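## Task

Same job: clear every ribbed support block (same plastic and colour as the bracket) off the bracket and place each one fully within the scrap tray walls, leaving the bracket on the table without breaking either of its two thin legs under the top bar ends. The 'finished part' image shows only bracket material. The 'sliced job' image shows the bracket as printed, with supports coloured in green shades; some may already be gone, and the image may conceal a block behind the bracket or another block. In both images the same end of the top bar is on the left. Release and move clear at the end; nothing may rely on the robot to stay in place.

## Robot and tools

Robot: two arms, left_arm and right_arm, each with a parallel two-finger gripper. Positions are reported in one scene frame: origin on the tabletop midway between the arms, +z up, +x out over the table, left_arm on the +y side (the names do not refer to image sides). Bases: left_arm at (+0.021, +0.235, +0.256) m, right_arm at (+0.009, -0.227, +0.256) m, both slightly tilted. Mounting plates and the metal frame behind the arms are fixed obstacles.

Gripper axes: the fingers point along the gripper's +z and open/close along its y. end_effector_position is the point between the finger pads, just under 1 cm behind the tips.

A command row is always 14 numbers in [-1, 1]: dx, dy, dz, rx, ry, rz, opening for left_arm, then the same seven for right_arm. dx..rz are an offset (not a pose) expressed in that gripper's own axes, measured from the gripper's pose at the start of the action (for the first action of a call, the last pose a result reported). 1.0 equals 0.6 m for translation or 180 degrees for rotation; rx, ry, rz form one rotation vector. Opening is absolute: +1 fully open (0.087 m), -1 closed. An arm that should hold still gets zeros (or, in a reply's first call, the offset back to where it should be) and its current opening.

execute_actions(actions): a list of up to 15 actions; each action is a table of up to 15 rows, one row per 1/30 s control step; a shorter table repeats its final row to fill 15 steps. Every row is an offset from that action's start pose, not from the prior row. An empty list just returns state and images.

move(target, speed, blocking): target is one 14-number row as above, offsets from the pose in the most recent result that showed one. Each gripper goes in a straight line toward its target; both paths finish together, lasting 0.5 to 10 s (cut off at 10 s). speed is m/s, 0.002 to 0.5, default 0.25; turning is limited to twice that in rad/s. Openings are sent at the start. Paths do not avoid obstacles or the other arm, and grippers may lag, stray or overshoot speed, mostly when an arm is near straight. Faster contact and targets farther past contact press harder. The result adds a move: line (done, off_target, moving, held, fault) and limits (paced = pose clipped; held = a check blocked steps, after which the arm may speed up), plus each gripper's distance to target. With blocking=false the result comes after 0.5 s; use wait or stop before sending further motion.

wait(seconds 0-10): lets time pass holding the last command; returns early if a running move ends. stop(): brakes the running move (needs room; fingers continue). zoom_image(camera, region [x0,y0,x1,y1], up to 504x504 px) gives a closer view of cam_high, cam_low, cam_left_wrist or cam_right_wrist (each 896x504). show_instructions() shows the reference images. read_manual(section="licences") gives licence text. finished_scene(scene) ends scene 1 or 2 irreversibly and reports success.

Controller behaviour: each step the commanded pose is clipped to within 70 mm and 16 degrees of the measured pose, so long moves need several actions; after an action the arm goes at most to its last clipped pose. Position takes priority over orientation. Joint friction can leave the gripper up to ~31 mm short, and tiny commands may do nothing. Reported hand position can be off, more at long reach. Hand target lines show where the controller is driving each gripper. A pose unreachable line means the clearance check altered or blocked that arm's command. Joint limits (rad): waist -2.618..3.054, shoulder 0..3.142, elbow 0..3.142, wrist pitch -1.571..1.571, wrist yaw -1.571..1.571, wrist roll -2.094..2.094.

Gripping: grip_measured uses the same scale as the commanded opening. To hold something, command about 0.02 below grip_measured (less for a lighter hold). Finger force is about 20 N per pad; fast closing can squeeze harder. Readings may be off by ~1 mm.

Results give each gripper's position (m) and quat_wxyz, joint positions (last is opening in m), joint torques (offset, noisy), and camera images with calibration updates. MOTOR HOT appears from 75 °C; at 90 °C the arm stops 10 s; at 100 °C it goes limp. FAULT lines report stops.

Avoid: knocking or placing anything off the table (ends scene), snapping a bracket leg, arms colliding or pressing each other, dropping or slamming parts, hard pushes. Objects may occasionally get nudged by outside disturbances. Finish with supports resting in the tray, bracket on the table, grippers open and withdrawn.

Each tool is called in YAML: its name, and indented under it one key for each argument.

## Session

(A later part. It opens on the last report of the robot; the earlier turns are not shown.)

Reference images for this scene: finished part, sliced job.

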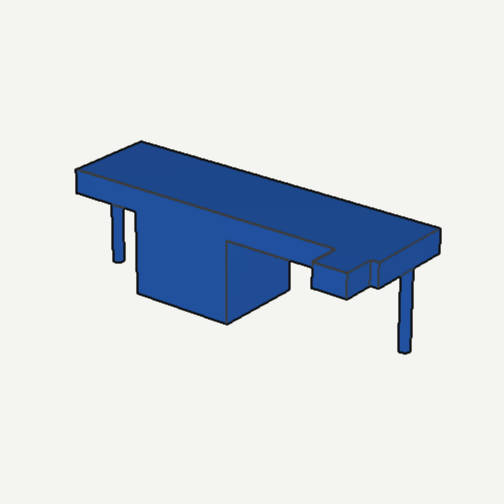

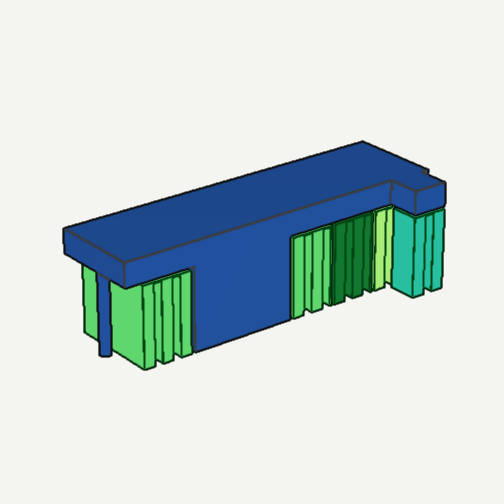

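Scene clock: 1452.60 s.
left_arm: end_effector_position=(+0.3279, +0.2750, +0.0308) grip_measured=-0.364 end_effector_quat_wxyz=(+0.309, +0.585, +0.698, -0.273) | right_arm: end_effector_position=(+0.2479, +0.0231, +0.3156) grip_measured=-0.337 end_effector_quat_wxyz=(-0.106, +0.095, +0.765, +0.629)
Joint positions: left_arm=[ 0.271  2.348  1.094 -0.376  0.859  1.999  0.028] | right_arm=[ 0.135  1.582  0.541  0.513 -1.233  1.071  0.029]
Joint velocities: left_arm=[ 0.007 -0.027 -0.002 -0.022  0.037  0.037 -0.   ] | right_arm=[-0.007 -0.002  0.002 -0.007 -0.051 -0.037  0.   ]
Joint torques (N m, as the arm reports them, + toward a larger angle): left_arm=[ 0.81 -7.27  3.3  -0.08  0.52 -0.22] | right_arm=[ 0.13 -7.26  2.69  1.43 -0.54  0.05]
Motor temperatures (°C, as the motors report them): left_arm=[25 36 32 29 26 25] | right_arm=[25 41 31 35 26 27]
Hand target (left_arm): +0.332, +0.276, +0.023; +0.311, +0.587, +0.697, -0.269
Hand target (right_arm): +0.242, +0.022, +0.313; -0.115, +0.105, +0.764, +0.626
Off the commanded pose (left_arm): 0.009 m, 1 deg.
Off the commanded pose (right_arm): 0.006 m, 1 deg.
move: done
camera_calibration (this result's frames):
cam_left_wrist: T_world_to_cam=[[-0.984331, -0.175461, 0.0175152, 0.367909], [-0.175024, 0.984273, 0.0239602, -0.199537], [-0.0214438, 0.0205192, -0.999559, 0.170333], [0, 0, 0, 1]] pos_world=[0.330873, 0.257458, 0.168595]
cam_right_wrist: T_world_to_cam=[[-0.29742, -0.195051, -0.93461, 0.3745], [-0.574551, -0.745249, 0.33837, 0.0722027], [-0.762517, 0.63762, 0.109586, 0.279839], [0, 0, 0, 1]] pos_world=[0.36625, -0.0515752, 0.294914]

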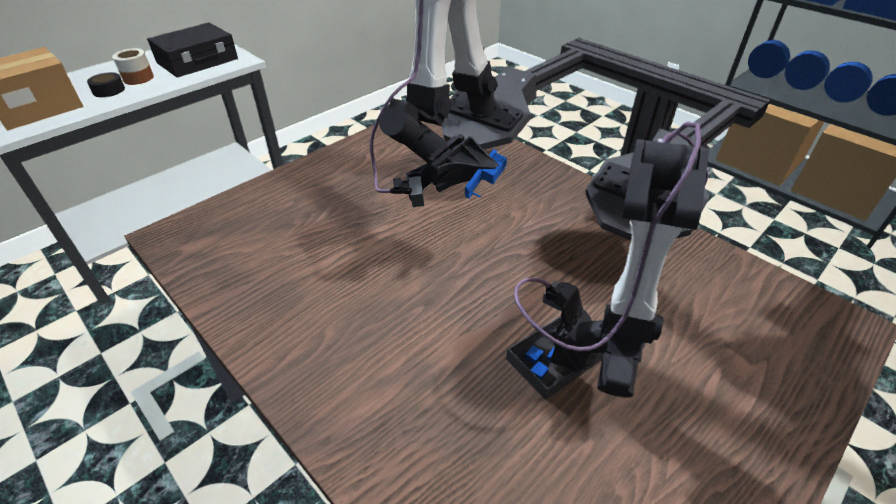

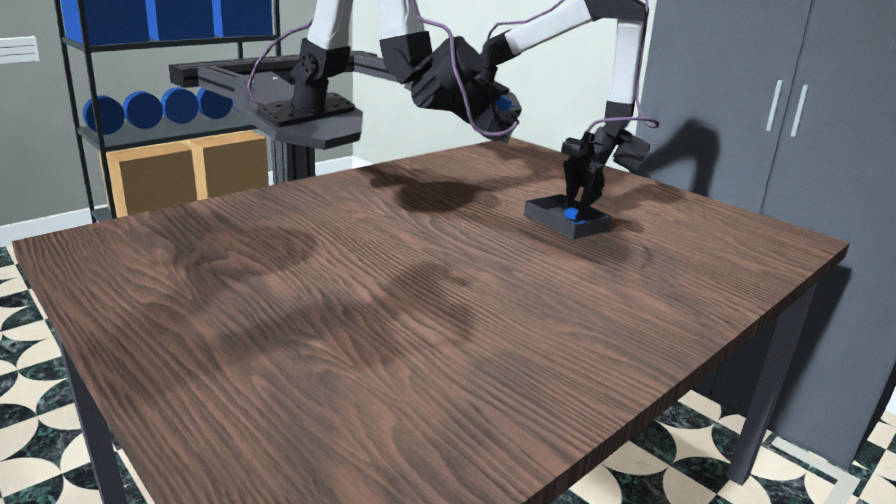

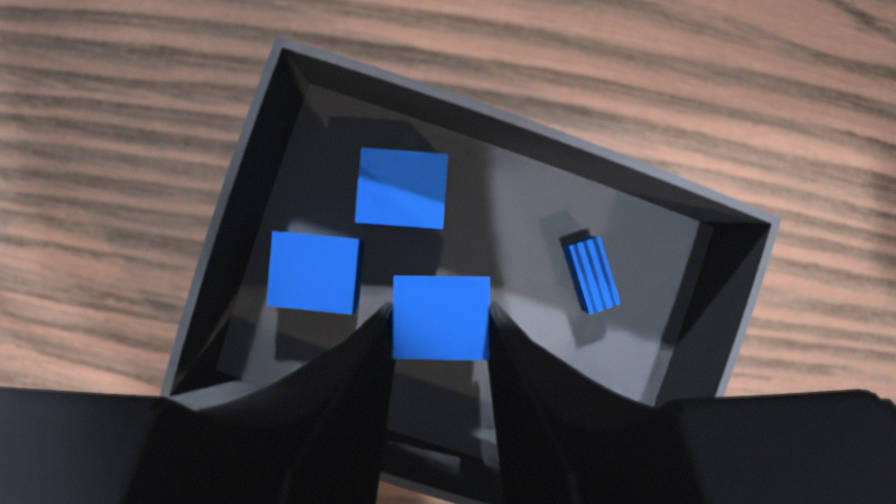

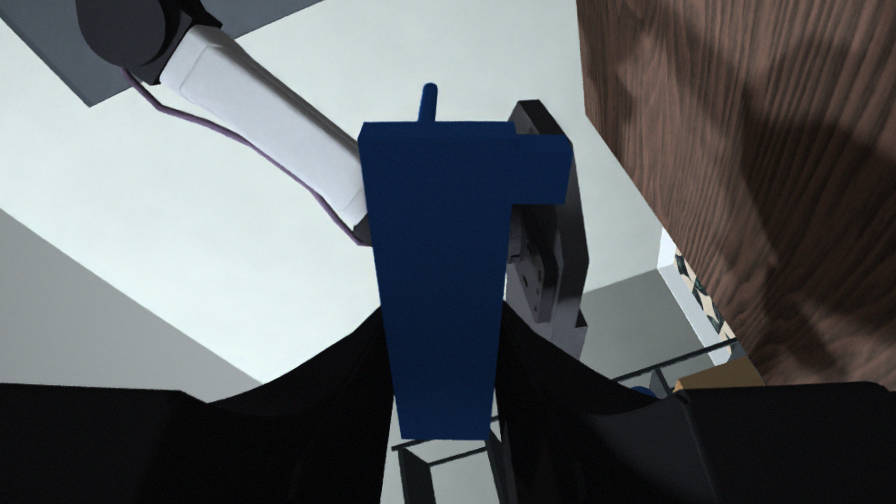

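move:
  target: [0.0208, 0.0110, 0.0152, 0, 0, 0, -0.415, -0.0290, 0.0565, 0, 0, 0, 0.3024, -0.40]
  speed: 0.45

zoom_image:
  camera: "cam_left_wrist"
  region: [200, 120, 700, 460]

Scene clock: 1461.50 s.
left_arm: end_effector_position=(+0.3320, +0.2774, +0.0233) grip_measured=-0.364 end_effector_quat_wxyz=(+0.310, +0.585, +0.698, -0.272) | right_arm: end_effector_position=(+0.2780, +0.0305, +0.3452) grip_measured=-0.337 end_effector_quat_wxyz=(-0.376, +0.428, +0.640, +0.515)
Joint positions: left_arm=[ 0.271  2.38   1.128 -0.375  0.859  1.999  0.028] | right_arm=[ 0.135  1.582  0.56   0.5   -1.233  2.007  0.029]
Joint velocities: left_arm=[ 0.007 -0.007 -0.002  0.022 -0.051 -0.051 -0.   ] | right_arm=[ 0.002 -0.017 -0.012  0.051 -0.007  0.007 -0.   ]
Joint torques (N m, as the arm reports them, + toward a larger angle): left_arm=[ 0.7  -7.23  3.37 -0.16  0.5  -0.24] | right_arm=[ 0.07 -7.14  2.97  1.38 -0.53  0.08]
Motor temperatures (°C, as the motors report them): left_arm=[25 37 32 29 26 25] | right_arm=[25 40 30 35 26 27]
Hand target (left_arm): +0.334, +0.277, +0.015; +0.309, +0.585, +0.698, -0.273
Hand target (right_arm): +0.274, +0.029, +0.343; -0.381, +0.434, +0.637, +0.511
Off the commanded pose (left_arm): 0.008 m, 0 deg.
Off the commanded pose (right_arm): 0.005 m, 1 deg.
move: done
camera_calibration (this result's frames):
cam_left_wrist: T_world_to_cam=[[-0.984369, -0.175384, 0.0160454, 0.372486], [-0.17497, 0.984272, 0.0243601, -0.201044], [-0.0200654, 0.0211719, -0.999574, 0.162231], [0, 0, 0, 1]] pos_world=[0.334743, 0.259775, 0.161082]
cam_right_wrist: T_world_to_cam=[[-0.942522, -0.102745, -0.317957, 0.376145], [-0.177274, -0.652845, 0.736456, -0.165739], [-0.283244, 0.750491, 0.597106, -0.0100929], [0, 0, 0, 1]] pos_world=[0.322284, -0.0619803, 0.247684]

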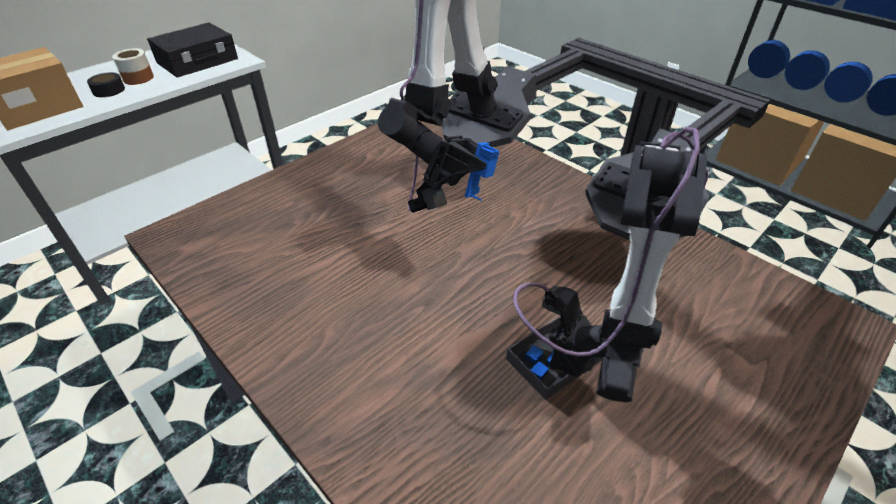

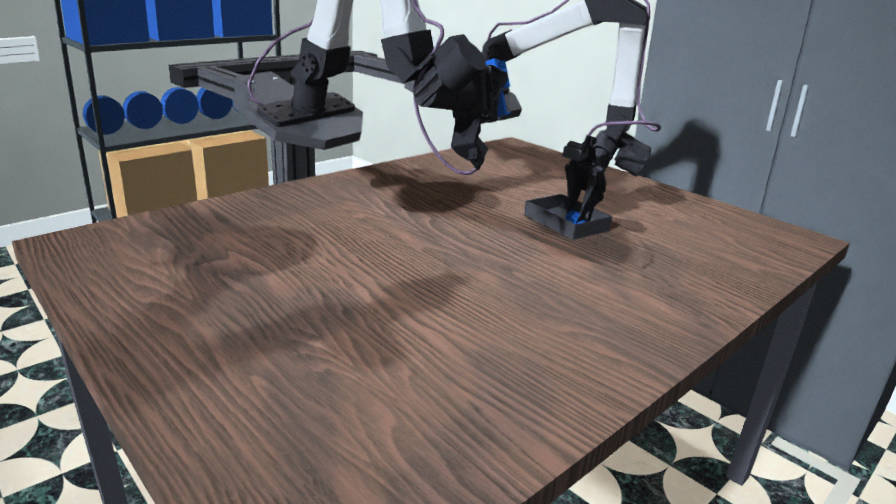

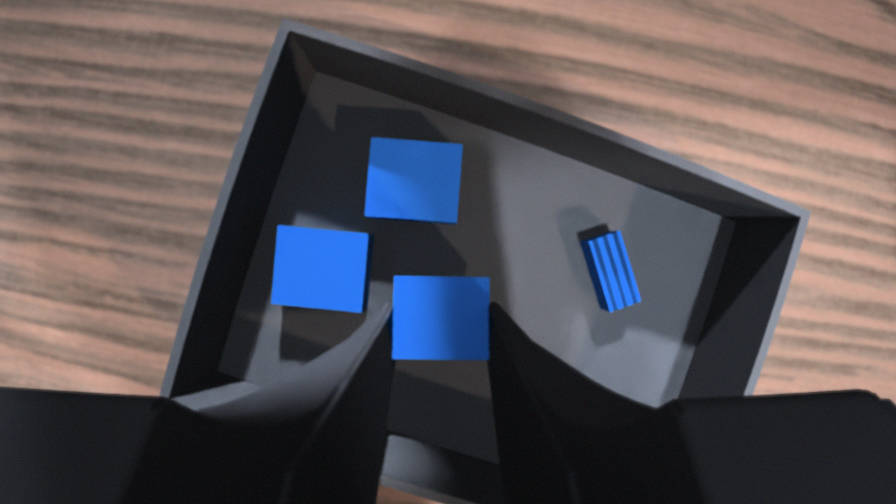

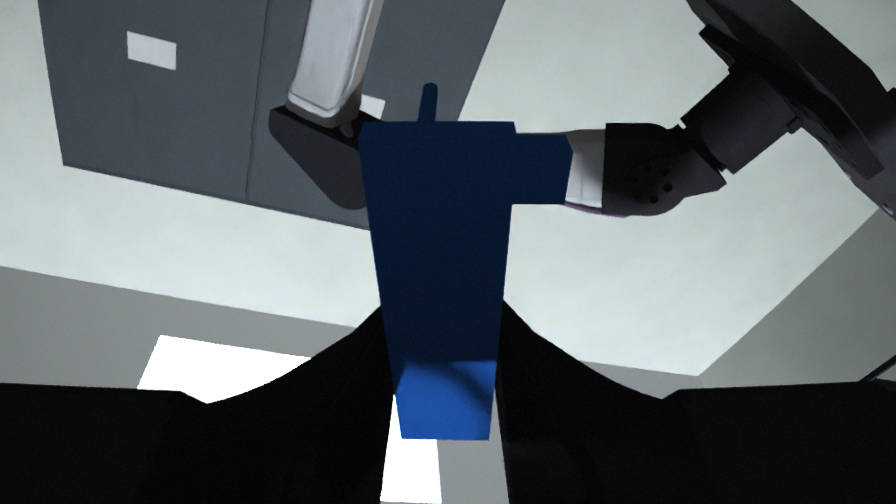

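Region (200, 120, 700, 460) of cam_left_wrist's 896x504 image, scaled by 1.008, with more detail than that image has; it fills the top 343 rows of this view, and the rest is white.

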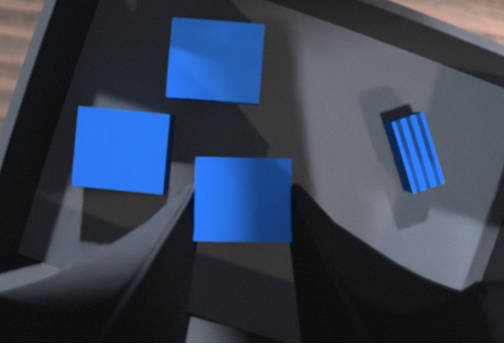

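execute_actions:
  actions:
    - [[0,0,0,0,0,0,-0.39,0,0,0,0,0,0,-0.40],[0,0,0,0,0,0,-0.375,0,0,0,0,0,0,-0.40],[0,0,0,0,0,0,-0.36,0,0,0,0,0,0,-0.40],[0,0,0,0,0,0,-0.345,0,0,0,0,0,0,-0.40],[0,0,0,0,0,0,-0.33,0,0,0,0,0,0,-0.40],[0,0,0,0,0,0,-0.31,0,0,0,0,0,0,-0.40],[-0.001,-0.001,-0.0005,0,0,0,-0.29,0,0,0,0,0,0,-0.40],[-0.002,-0.002,-0.001,0,0,0,-0.27,0,0,0,0,0,0,-0.40],[-0.003,-0.003,-0.0015,0,0,0,-0.25,0,0,0,0,0,0,-0.40],[-0.004,-0.004,-0.002,0,0,0,-0.235,0,0,0,0,0,0,-0.40],[-0.005,-0.005,-0.0025,0,0,0,-0.22,0,0,0,0,0,0,-0.40],[-0.006,-0.006,-0.003,0,0,0,-0.22,0,0,0,0,0,0,-0.40],[-0.007,-0.007,-0.0035,0,0,0,-0.22,0,0,0,0,0,0,-0.40],[-0.008,-0.008,-0.004,0,0,0,-0.22,0,0,0,0,0,0,-0.40],[-0.009,-0.009,-0.0045,0,0,0,-0.22,0,0,0,0,0,0,-0.40]]
    - [[-0.01038,-0.00913,-0.00565,0,0,0,-0.22,0,0,0,0,0,0,-0.40],[-0.01226,-0.00917,-0.0073,0,0,0,-0.22,0,0,0,0,0,0,-0.40],[-0.01476,-0.00922,-0.0095,0,0,0,-0.22,0,0,0,0,0,0,-0.40],[-0.01788,-0.00929,-0.01225,0,0,0,-0.22,0,0,0,0,0,0,-0.40],[-0.02163,-0.00937,-0.01555,0,0,0,-0.22,0,0,0,0,0,0,-0.40],[-0.02601,-0.00946,-0.0194,0,0,0,-0.22,0,0,0,0,0,0,-0.40],[-0.03101,-0.00957,-0.0238,0,0,0,-0.22,0,0,0,0,0,0,-0.40],[-0.03663,-0.00969,-0.02875,0,0,0,-0.22,0,0,0,0,0,0,-0.40],[-0.04226,-0.00981,-0.0337,0,0,0,-0.22,0,0,0,0,0,0,-0.40],[-0.04788,-0.00993,-0.03865,0,0,0,-0.22,0,0,0,0,0,0,-0.40],[-0.05351,-0.01005,-0.0436,0,0,0,-0.22,0,0,0,0,0,0,-0.40],[-0.05913,-0.01017,-0.04855,0,0,0,-0.22,0,0,0,0,0,0,-0.40],[-0.06413,-0.01027,-0.05295,0,0,0,-0.22,0,0,0,0,0,0,-0.40],[-0.06788,-0.01035,-0.05625,0,0,0,-0.22,0,0,0,0,0,0,-0.40],[-0.07038,-0.01041,-0.05845,0,0,0,-0.22,0,0,0,0,0,0,-0.40]]

execute_actions:
  actions: []

Scene clock: 1480.40 s.
left_arm: end_effector_position=(+0.3414, +0.2789, +0.0694) grip_measured=-0.220 end_effector_quat_wxyz=(+0.318, +0.595, +0.693, -0.255) | right_arm: end_effector_position=(+0.2783, +0.0305, +0.3456) grip_measured=-0.337 end_effector_quat_wxyz=(-0.376, +0.428, +0.640, +0.516)
Joint positions: left_arm=[ 0.271  2.203  1.057 -0.441  0.859  2.003  0.034] | right_arm=[ 0.135  1.582  0.56   0.504 -1.233  2.01   0.029]
Joint velocities: left_arm=[-0.007 -0.398 -0.061 -0.227  0.037  0.022 -0.001] | right_arm=[-0.012  0.002 -0.007  0.022 -0.037  0.022 -0.001]
Joint torques (N m, as the arm reports them, + toward a larger angle): left_arm=[ 2.03 -9.49  0.03 -0.33  0.48 -0.09] | right_arm=[ 0.   -7.07  4.59  1.33 -0.55  0.  ]
Motor temperatures (°C, as the motors report them): left_arm=[25 38 31 29 26 25] | right_arm=[25 40 30 35 26 27]
Hand target (left_arm): +0.328, +0.275, +0.078; +0.310, +0.585, +0.698, -0.272
Hand target (right_arm): +0.278, +0.031, +0.346; -0.376, +0.428, +0.640, +0.516
Off the commanded pose (left_arm): 0.018 m, 3 deg.
Off the commanded pose (right_arm): 0.000 m, 0 deg.
camera_calibration (this result's frames):
cam_left_wrist: T_world_to_cam=[[-0.98497, -0.170615, -0.0269145, 0.383183], [-0.171509, 0.984546, 0.0354122, -0.203954], [0.0204567, 0.039496, -0.99901, 0.189458], [0, 0, 0, 1]] pos_world=[0.338568, 0.258696, 0.206806]
cam_right_wrist: T_world_to_cam=[[-0.9424, -0.101607, -0.318681, 0.376802], [-0.178324, -0.653437, 0.735677, -0.165336], [-0.282988, 0.750131, 0.59768, -0.0105232], [0, 0, 0, 1]] pos_world=[0.322637, -0.0618573, 0.248003]

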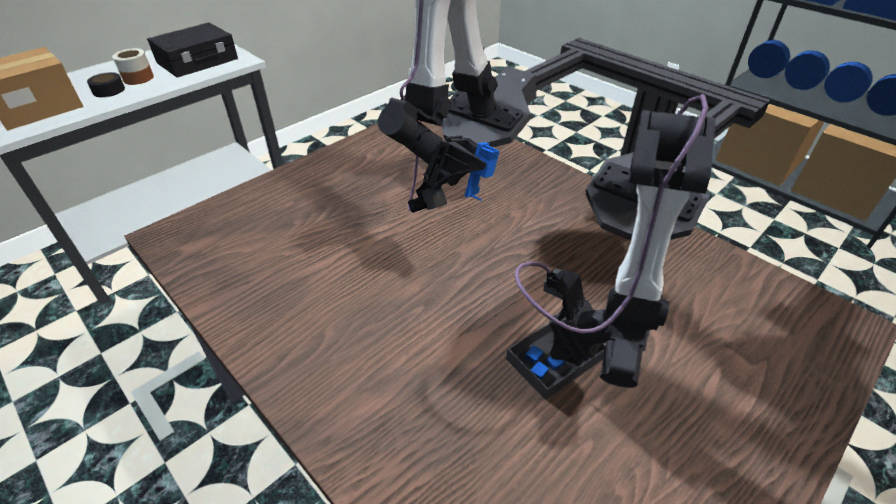

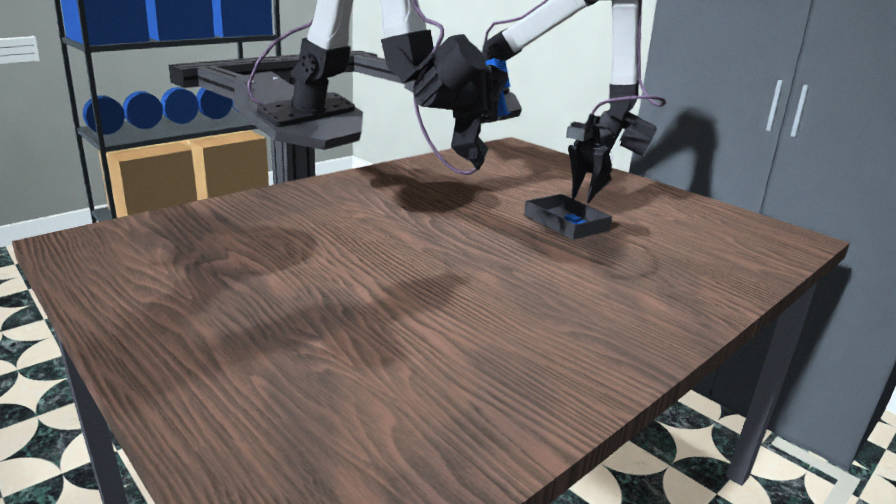

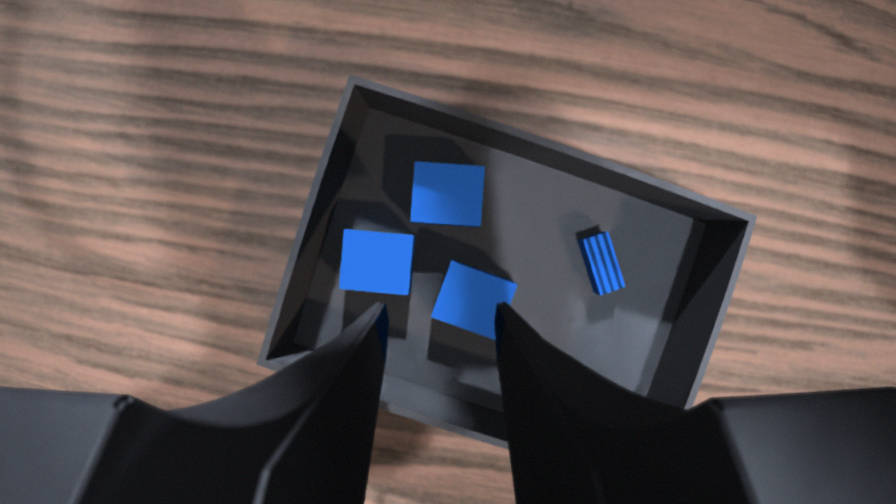

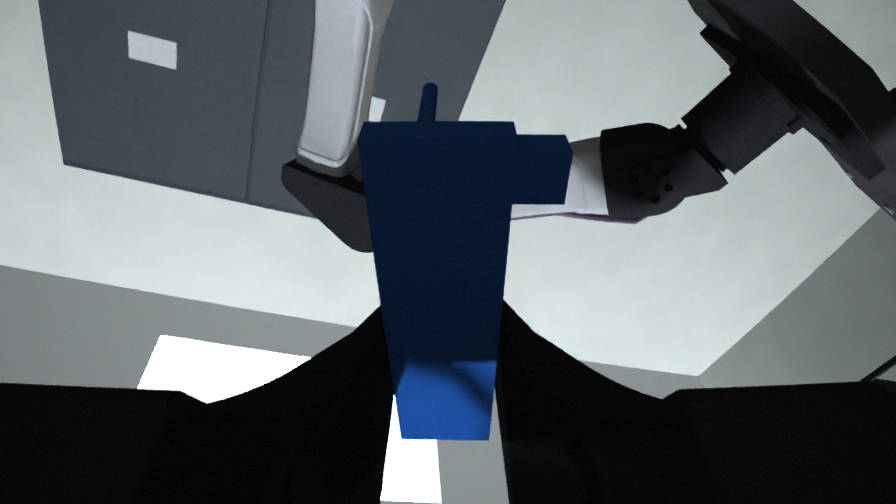

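Scene clock: 1480.40 s.
left_arm: end_effector_position=(+0.3414, +0.2789, +0.0694) grip_measured=-0.220 end_effector_quat_wxyz=(+0.318, +0.595, +0.693, -0.255) | right_arm: end_effector_position=(+0.2783, +0.0305, +0.3456) grip_measured=-0.337 end_effector_quat_wxyz=(-0.376, +0.428, +0.640, +0.516)
Joint positions: left_arm=[ 0.271  2.203  1.057 -0.441  0.859  2.003  0.034] | right_arm=[ 0.135  1.582  0.56   0.504 -1.233  2.01   0.029]
Joint velocities: left_arm=[-0.007 -0.398 -0.061 -0.227  0.037  0.022 -0.001] | right_arm=[-0.012  0.002 -0.007  0.022 -0.037  0.022 -0.001]
Joint torques (N m, as the arm reports them, + toward a larger angle): left_arm=[ 2.03 -9.49  0.03 -0.33  0.48 -0.09] | right_arm=[ 0.   -7.07  4.59  1.33 -0.55  0.  ]
Motor temperatures (°C, as the motors report them): left_arm=[25 38 31 29 26 25] | right_arm=[25 40 30 35 26 27]
Hand target (left_arm): +0.328, +0.275, +0.078; +0.310, +0.585, +0.698, -0.272
Hand target (right_arm): +0.278, +0.031, +0.346; -0.376, +0.428, +0.640, +0.516
Off the commanded pose (left_arm): 0.018 m, 3 deg.
Off the commanded pose (right_arm): 0.000 m, 0 deg.
camera_calibration (this result's frames):
cam_left_wrist: T_world_to_cam=[[-0.98497, -0.170615, -0.0269145, 0.383183], [-0.171509, 0.984546, 0.0354122, -0.203954], [0.0204567, 0.039496, -0.99901, 0.189458], [0, 0, 0, 1]] pos_world=[0.338568, 0.258696, 0.206806]
cam_right_wrist: T_world_to_cam=[[-0.9424, -0.101607, -0.318681, 0.376802], [-0.178324, -0.653437, 0.735677, -0.165336], [-0.282988, 0.750131, 0.59768, -0.0105232], [0, 0, 0, 1]] pos_world=[0.322637, -0.0618573, 0.248003]

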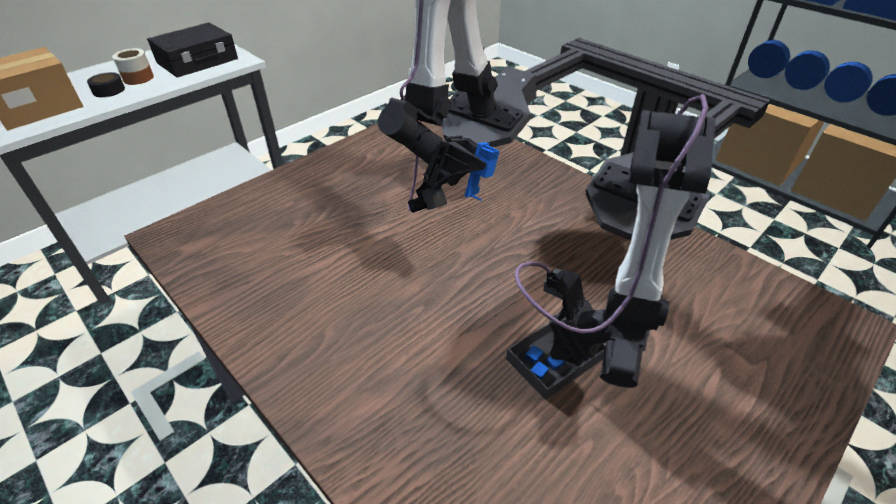

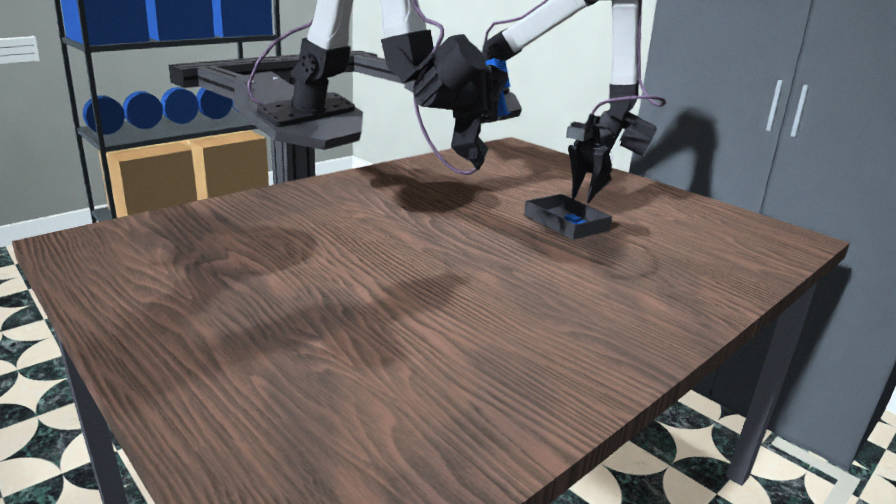

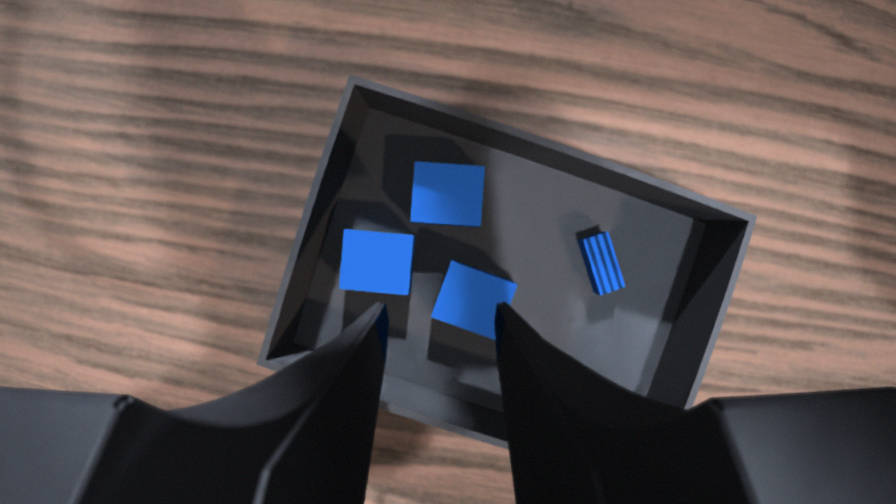

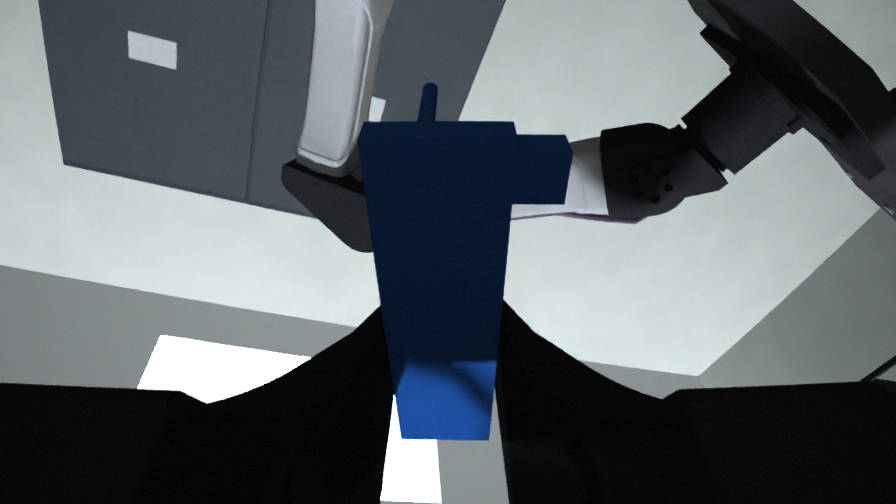

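execute_actions:
  actions: []

Scene clock: 1493.03 s.
left_arm: end_effector_position=(+0.3397, +0.2775, +0.0769) grip_measured=-0.220 end_effector_quat_wxyz=(+0.315, +0.593, +0.693, -0.261) | right_arm: end_effector_position=(+0.2783, +0.0305, +0.3456) grip_measured=-0.337 end_effector_quat_wxyz=(-0.376, +0.428, +0.640, +0.516)
Joint positions: left_arm=[ 0.271  2.18   1.056 -0.478  0.859  2.006  0.034] | right_arm=[ 0.135  1.582  0.56   0.504 -1.233  2.01   0.029]
Joint velocities: left_arm=[-0.007  0.012  0.017 -0.007  0.022 -0.007 -0.   ] | right_arm=[-0.007  0.017 -0.002 -0.022  0.007  0.037 -0.   ]
Joint torques (N m, as the arm reports them, + toward a larger angle): left_arm=[ 2.02 -9.54 -0.04 -0.36  0.52 -0.13] | right_arm=[ 0.13 -7.15  4.49  1.35 -0.55  0.02]
Motor temperatures (°C, as the motors report them): left_arm=[25 41 31 29 26 25] | right_arm=[25 40 30 35 26 27]
Hand target (left_arm): +0.328, +0.275, +0.078; +0.310, +0.585, +0.698, -0.272
Hand target (right_arm): +0.278, +0.031, +0.346; -0.376, +0.428, +0.640, +0.516
Off the commanded pose (left_arm): 0.013 m, 2 deg.
Off the commanded pose (right_arm): 0.000 m, 0 deg.
camera_calibration (this result's frames):
cam_left_wrist: T_world_to_cam=[[-0.985445, -0.169414, -0.0140633, 0.380334], [-0.169781, 0.984989, 0.031166, -0.203586], [0.00857219, 0.0331, -0.999415, 0.202836], [0, 0, 0, 1]] pos_world=[0.338495, 0.25825, 0.214411]
cam_right_wrist: T_world_to_cam=[[-0.9424, -0.101607, -0.318681, 0.376802], [-0.178324, -0.653437, 0.735677, -0.165336], [-0.282988, 0.750131, 0.59768, -0.0105232], [0, 0, 0, 1]] pos_world=[0.322637, -0.0618573, 0.248003]

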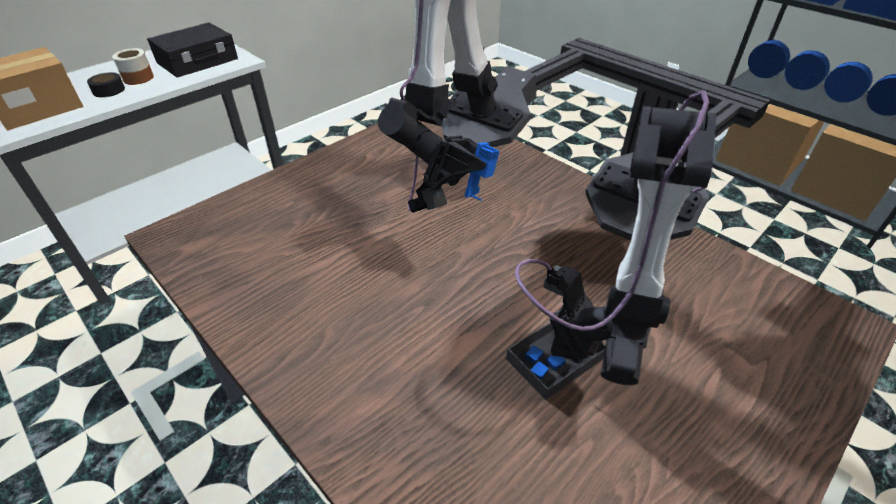

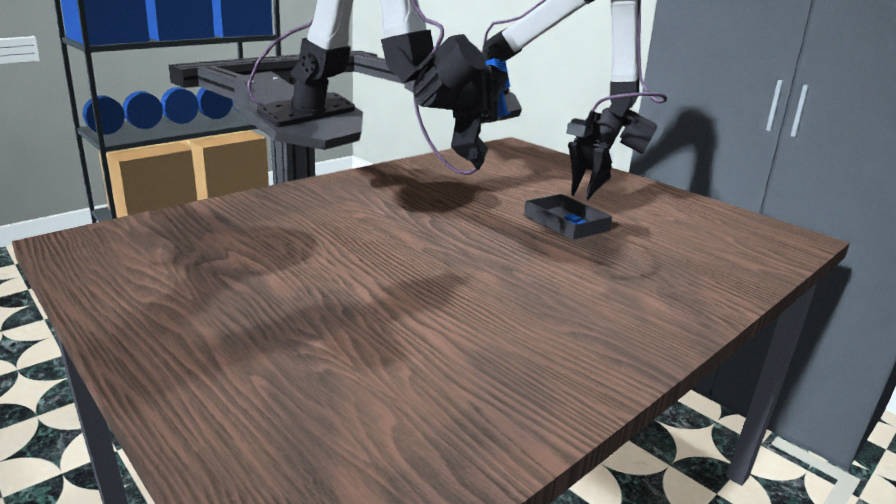

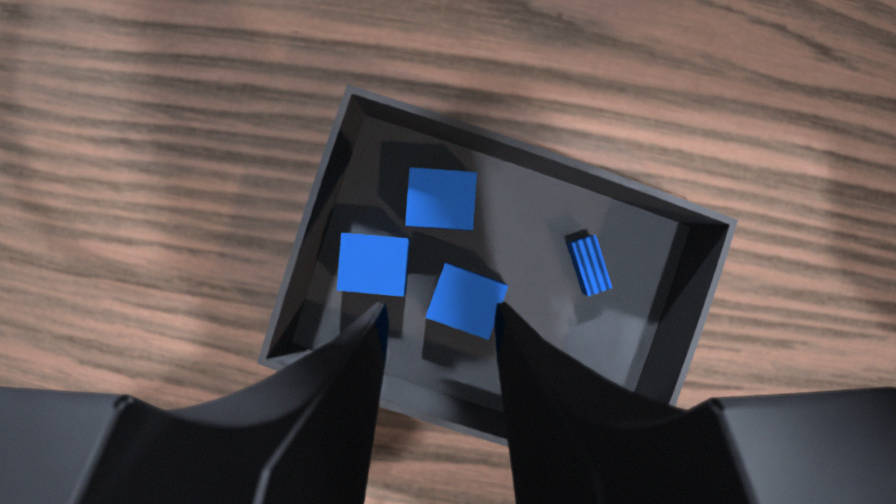

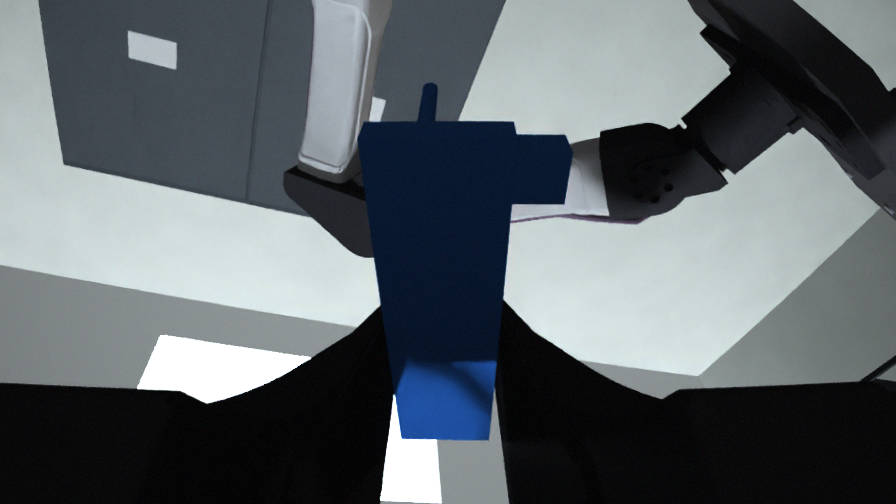

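move:
  target: [-0.5985,-0.1875,-0.1412,-0.0428,-0.0623,0.0913,0.25, 0,0,0,0,0,0,-0.40]
  speed: 0.3

Scene clock: 1560.00 s.
left_arm: end_effector_position=(+0.2533, +0.0848, +0.4029) grip_measured=+0.250 end_effector_quat_wxyz=(+0.457, +0.629, +0.585, -0.231) | right_arm: end_effector_position=(+0.2783, +0.0305, +0.3456) grip_measured=-0.337 end_effector_quat_wxyz=(-0.376, +0.428, +0.640, +0.516)
Joint positions: left_arm=[-0.579  0.637  0.688 -0.645  0.649  1.061  0.055] | right_arm=[ 0.135  1.582  0.56   0.504 -1.233  2.01   0.029]
Joint velocities: left_arm=[ 0.012 -0.002  0.007 -0.022 -0.007 -0.037 -0.   ] | right_arm=[-0.012 -0.002  0.002 -0.022 -0.022 -0.051  0.001]
Joint torques (N m, as the arm reports them, + toward a larger angle): left_arm=[-0.81 -1.97  9.11  1.35  0.32 -0.21] | right_arm=[ 0.12 -7.15  4.65  1.34 -0.53  0.01]
Motor temperatures (°C, as the motors report them): left_arm=[25 46 30 28 26 25] | right_arm=[25 39 30 35 26 27]
Hand target (left_arm): +0.253, +0.086, +0.409; +0.461, +0.629, +0.583, -0.225
Hand target (right_arm): +0.278, +0.031, +0.346; -0.376, +0.428, +0.640, +0.516
Off the commanded pose (left_arm): 0.003 m, 1 deg.
Off the commanded pose (right_arm): 0.000 m, 0 deg.
move: done
camera_calibration (this result's frames):
cam_left_wrist: T_world_to_cam=[[-0.945758, -0.110389, -0.305542, 0.369485], [-0.0607864, 0.98402, -0.167362, 0.0138764], [0.319135, -0.139711, -0.937355, 0.446743], [0, 0, 0, 1]] pos_world=[0.207716, 0.0895474, 0.533973]
cam_right_wrist: T_world_to_cam=[[-0.9424, -0.101607, -0.318681, 0.376802], [-0.178324, -0.653437, 0.735677, -0.165336], [-0.282988, 0.750131, 0.59768, -0.0105232], [0, 0, 0, 1]] pos_world=[0.322637, -0.0618573, 0.248003]

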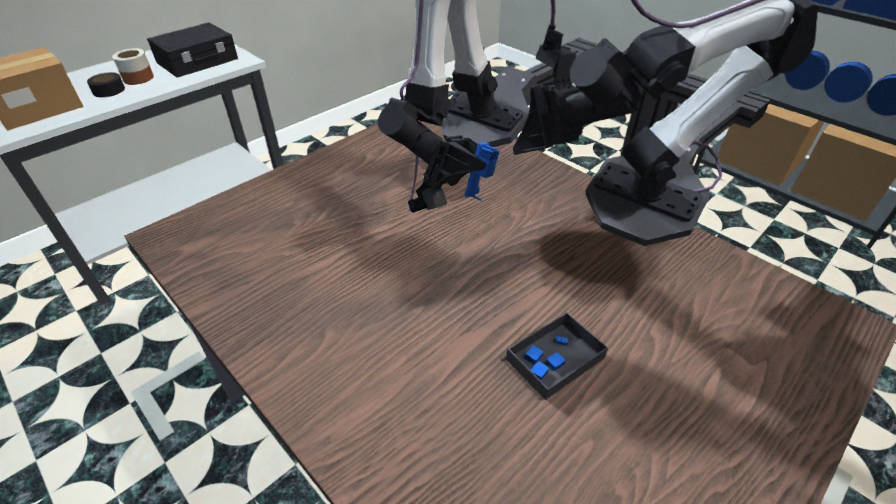

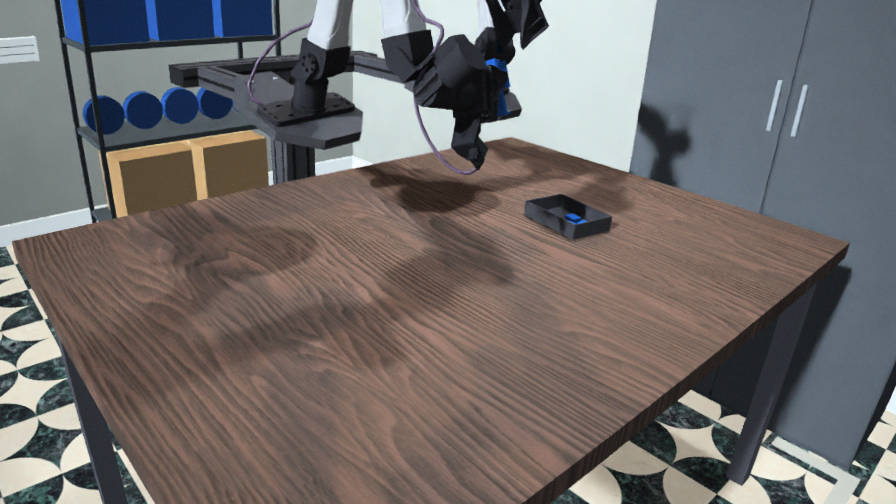

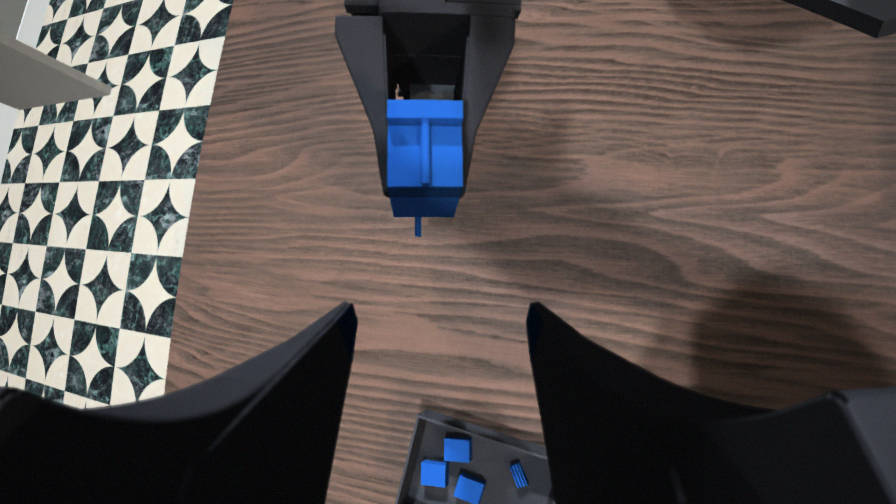

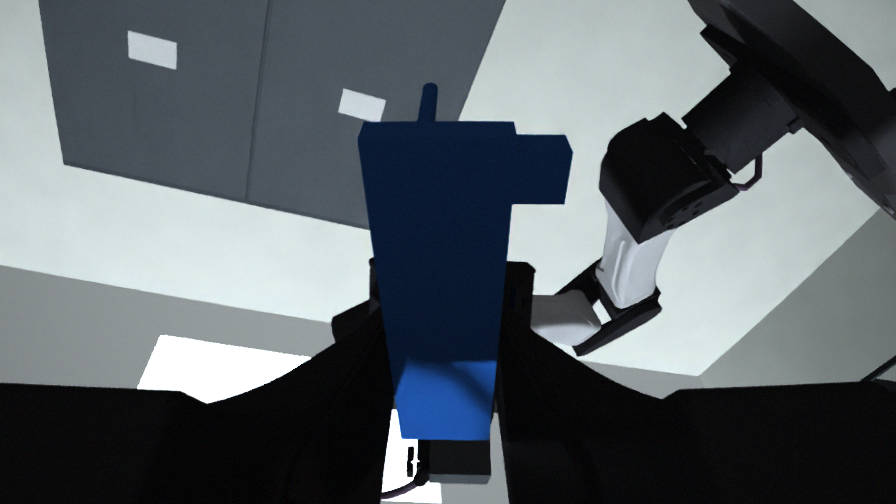

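zoom_image:
  camera: "cam_left_wrist"
  region: [320, 60, 580, 310]

Region (320, 60, 580, 310) of cam_left_wrist's 896x504 image, scaled by 1.938, with more detail than that image has; it fills the top 485 rows of this view, and the rest is white.

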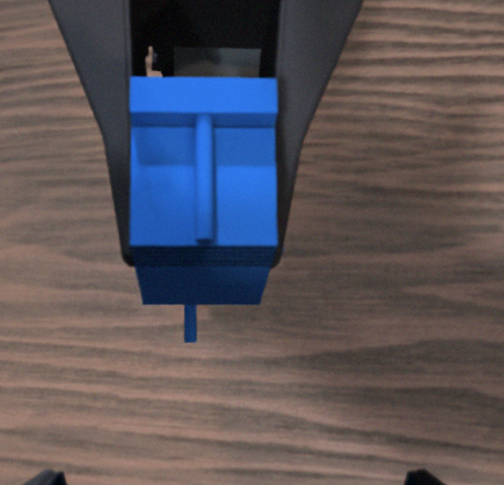

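zoom_image:
  camera: "cam_left_wrist"
  region: [370, 90, 480, 240]

zoom_image:
  camera: "cam_high"
  region: [430, 100, 570, 220]

Region (370, 90, 480, 240) of cam_left_wrist's 896x504 image, scaled by 3.360, with more detail than that image has; it fills the left 370 columns of this view, and the rest is white.

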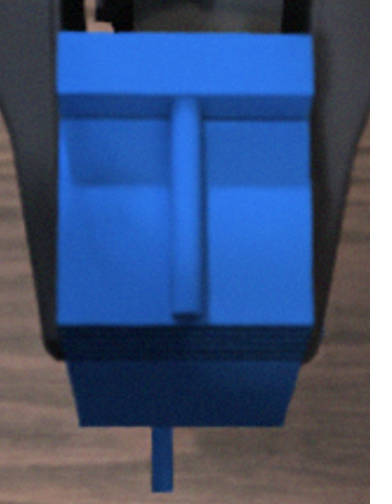

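Region (430, 100, 570, 220) of cam_high's 896x504 image, scaled by 3.600, with more detail than that image has; it fills the top 432 rows of this view, and the rest is white.

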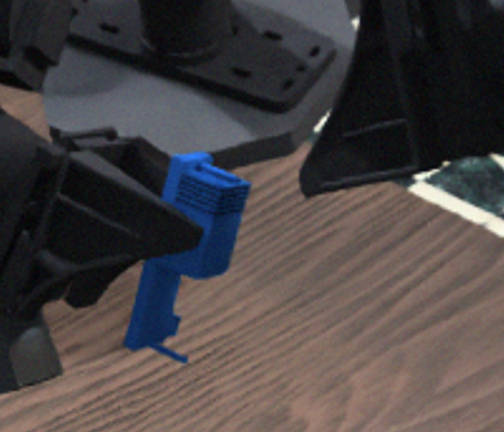

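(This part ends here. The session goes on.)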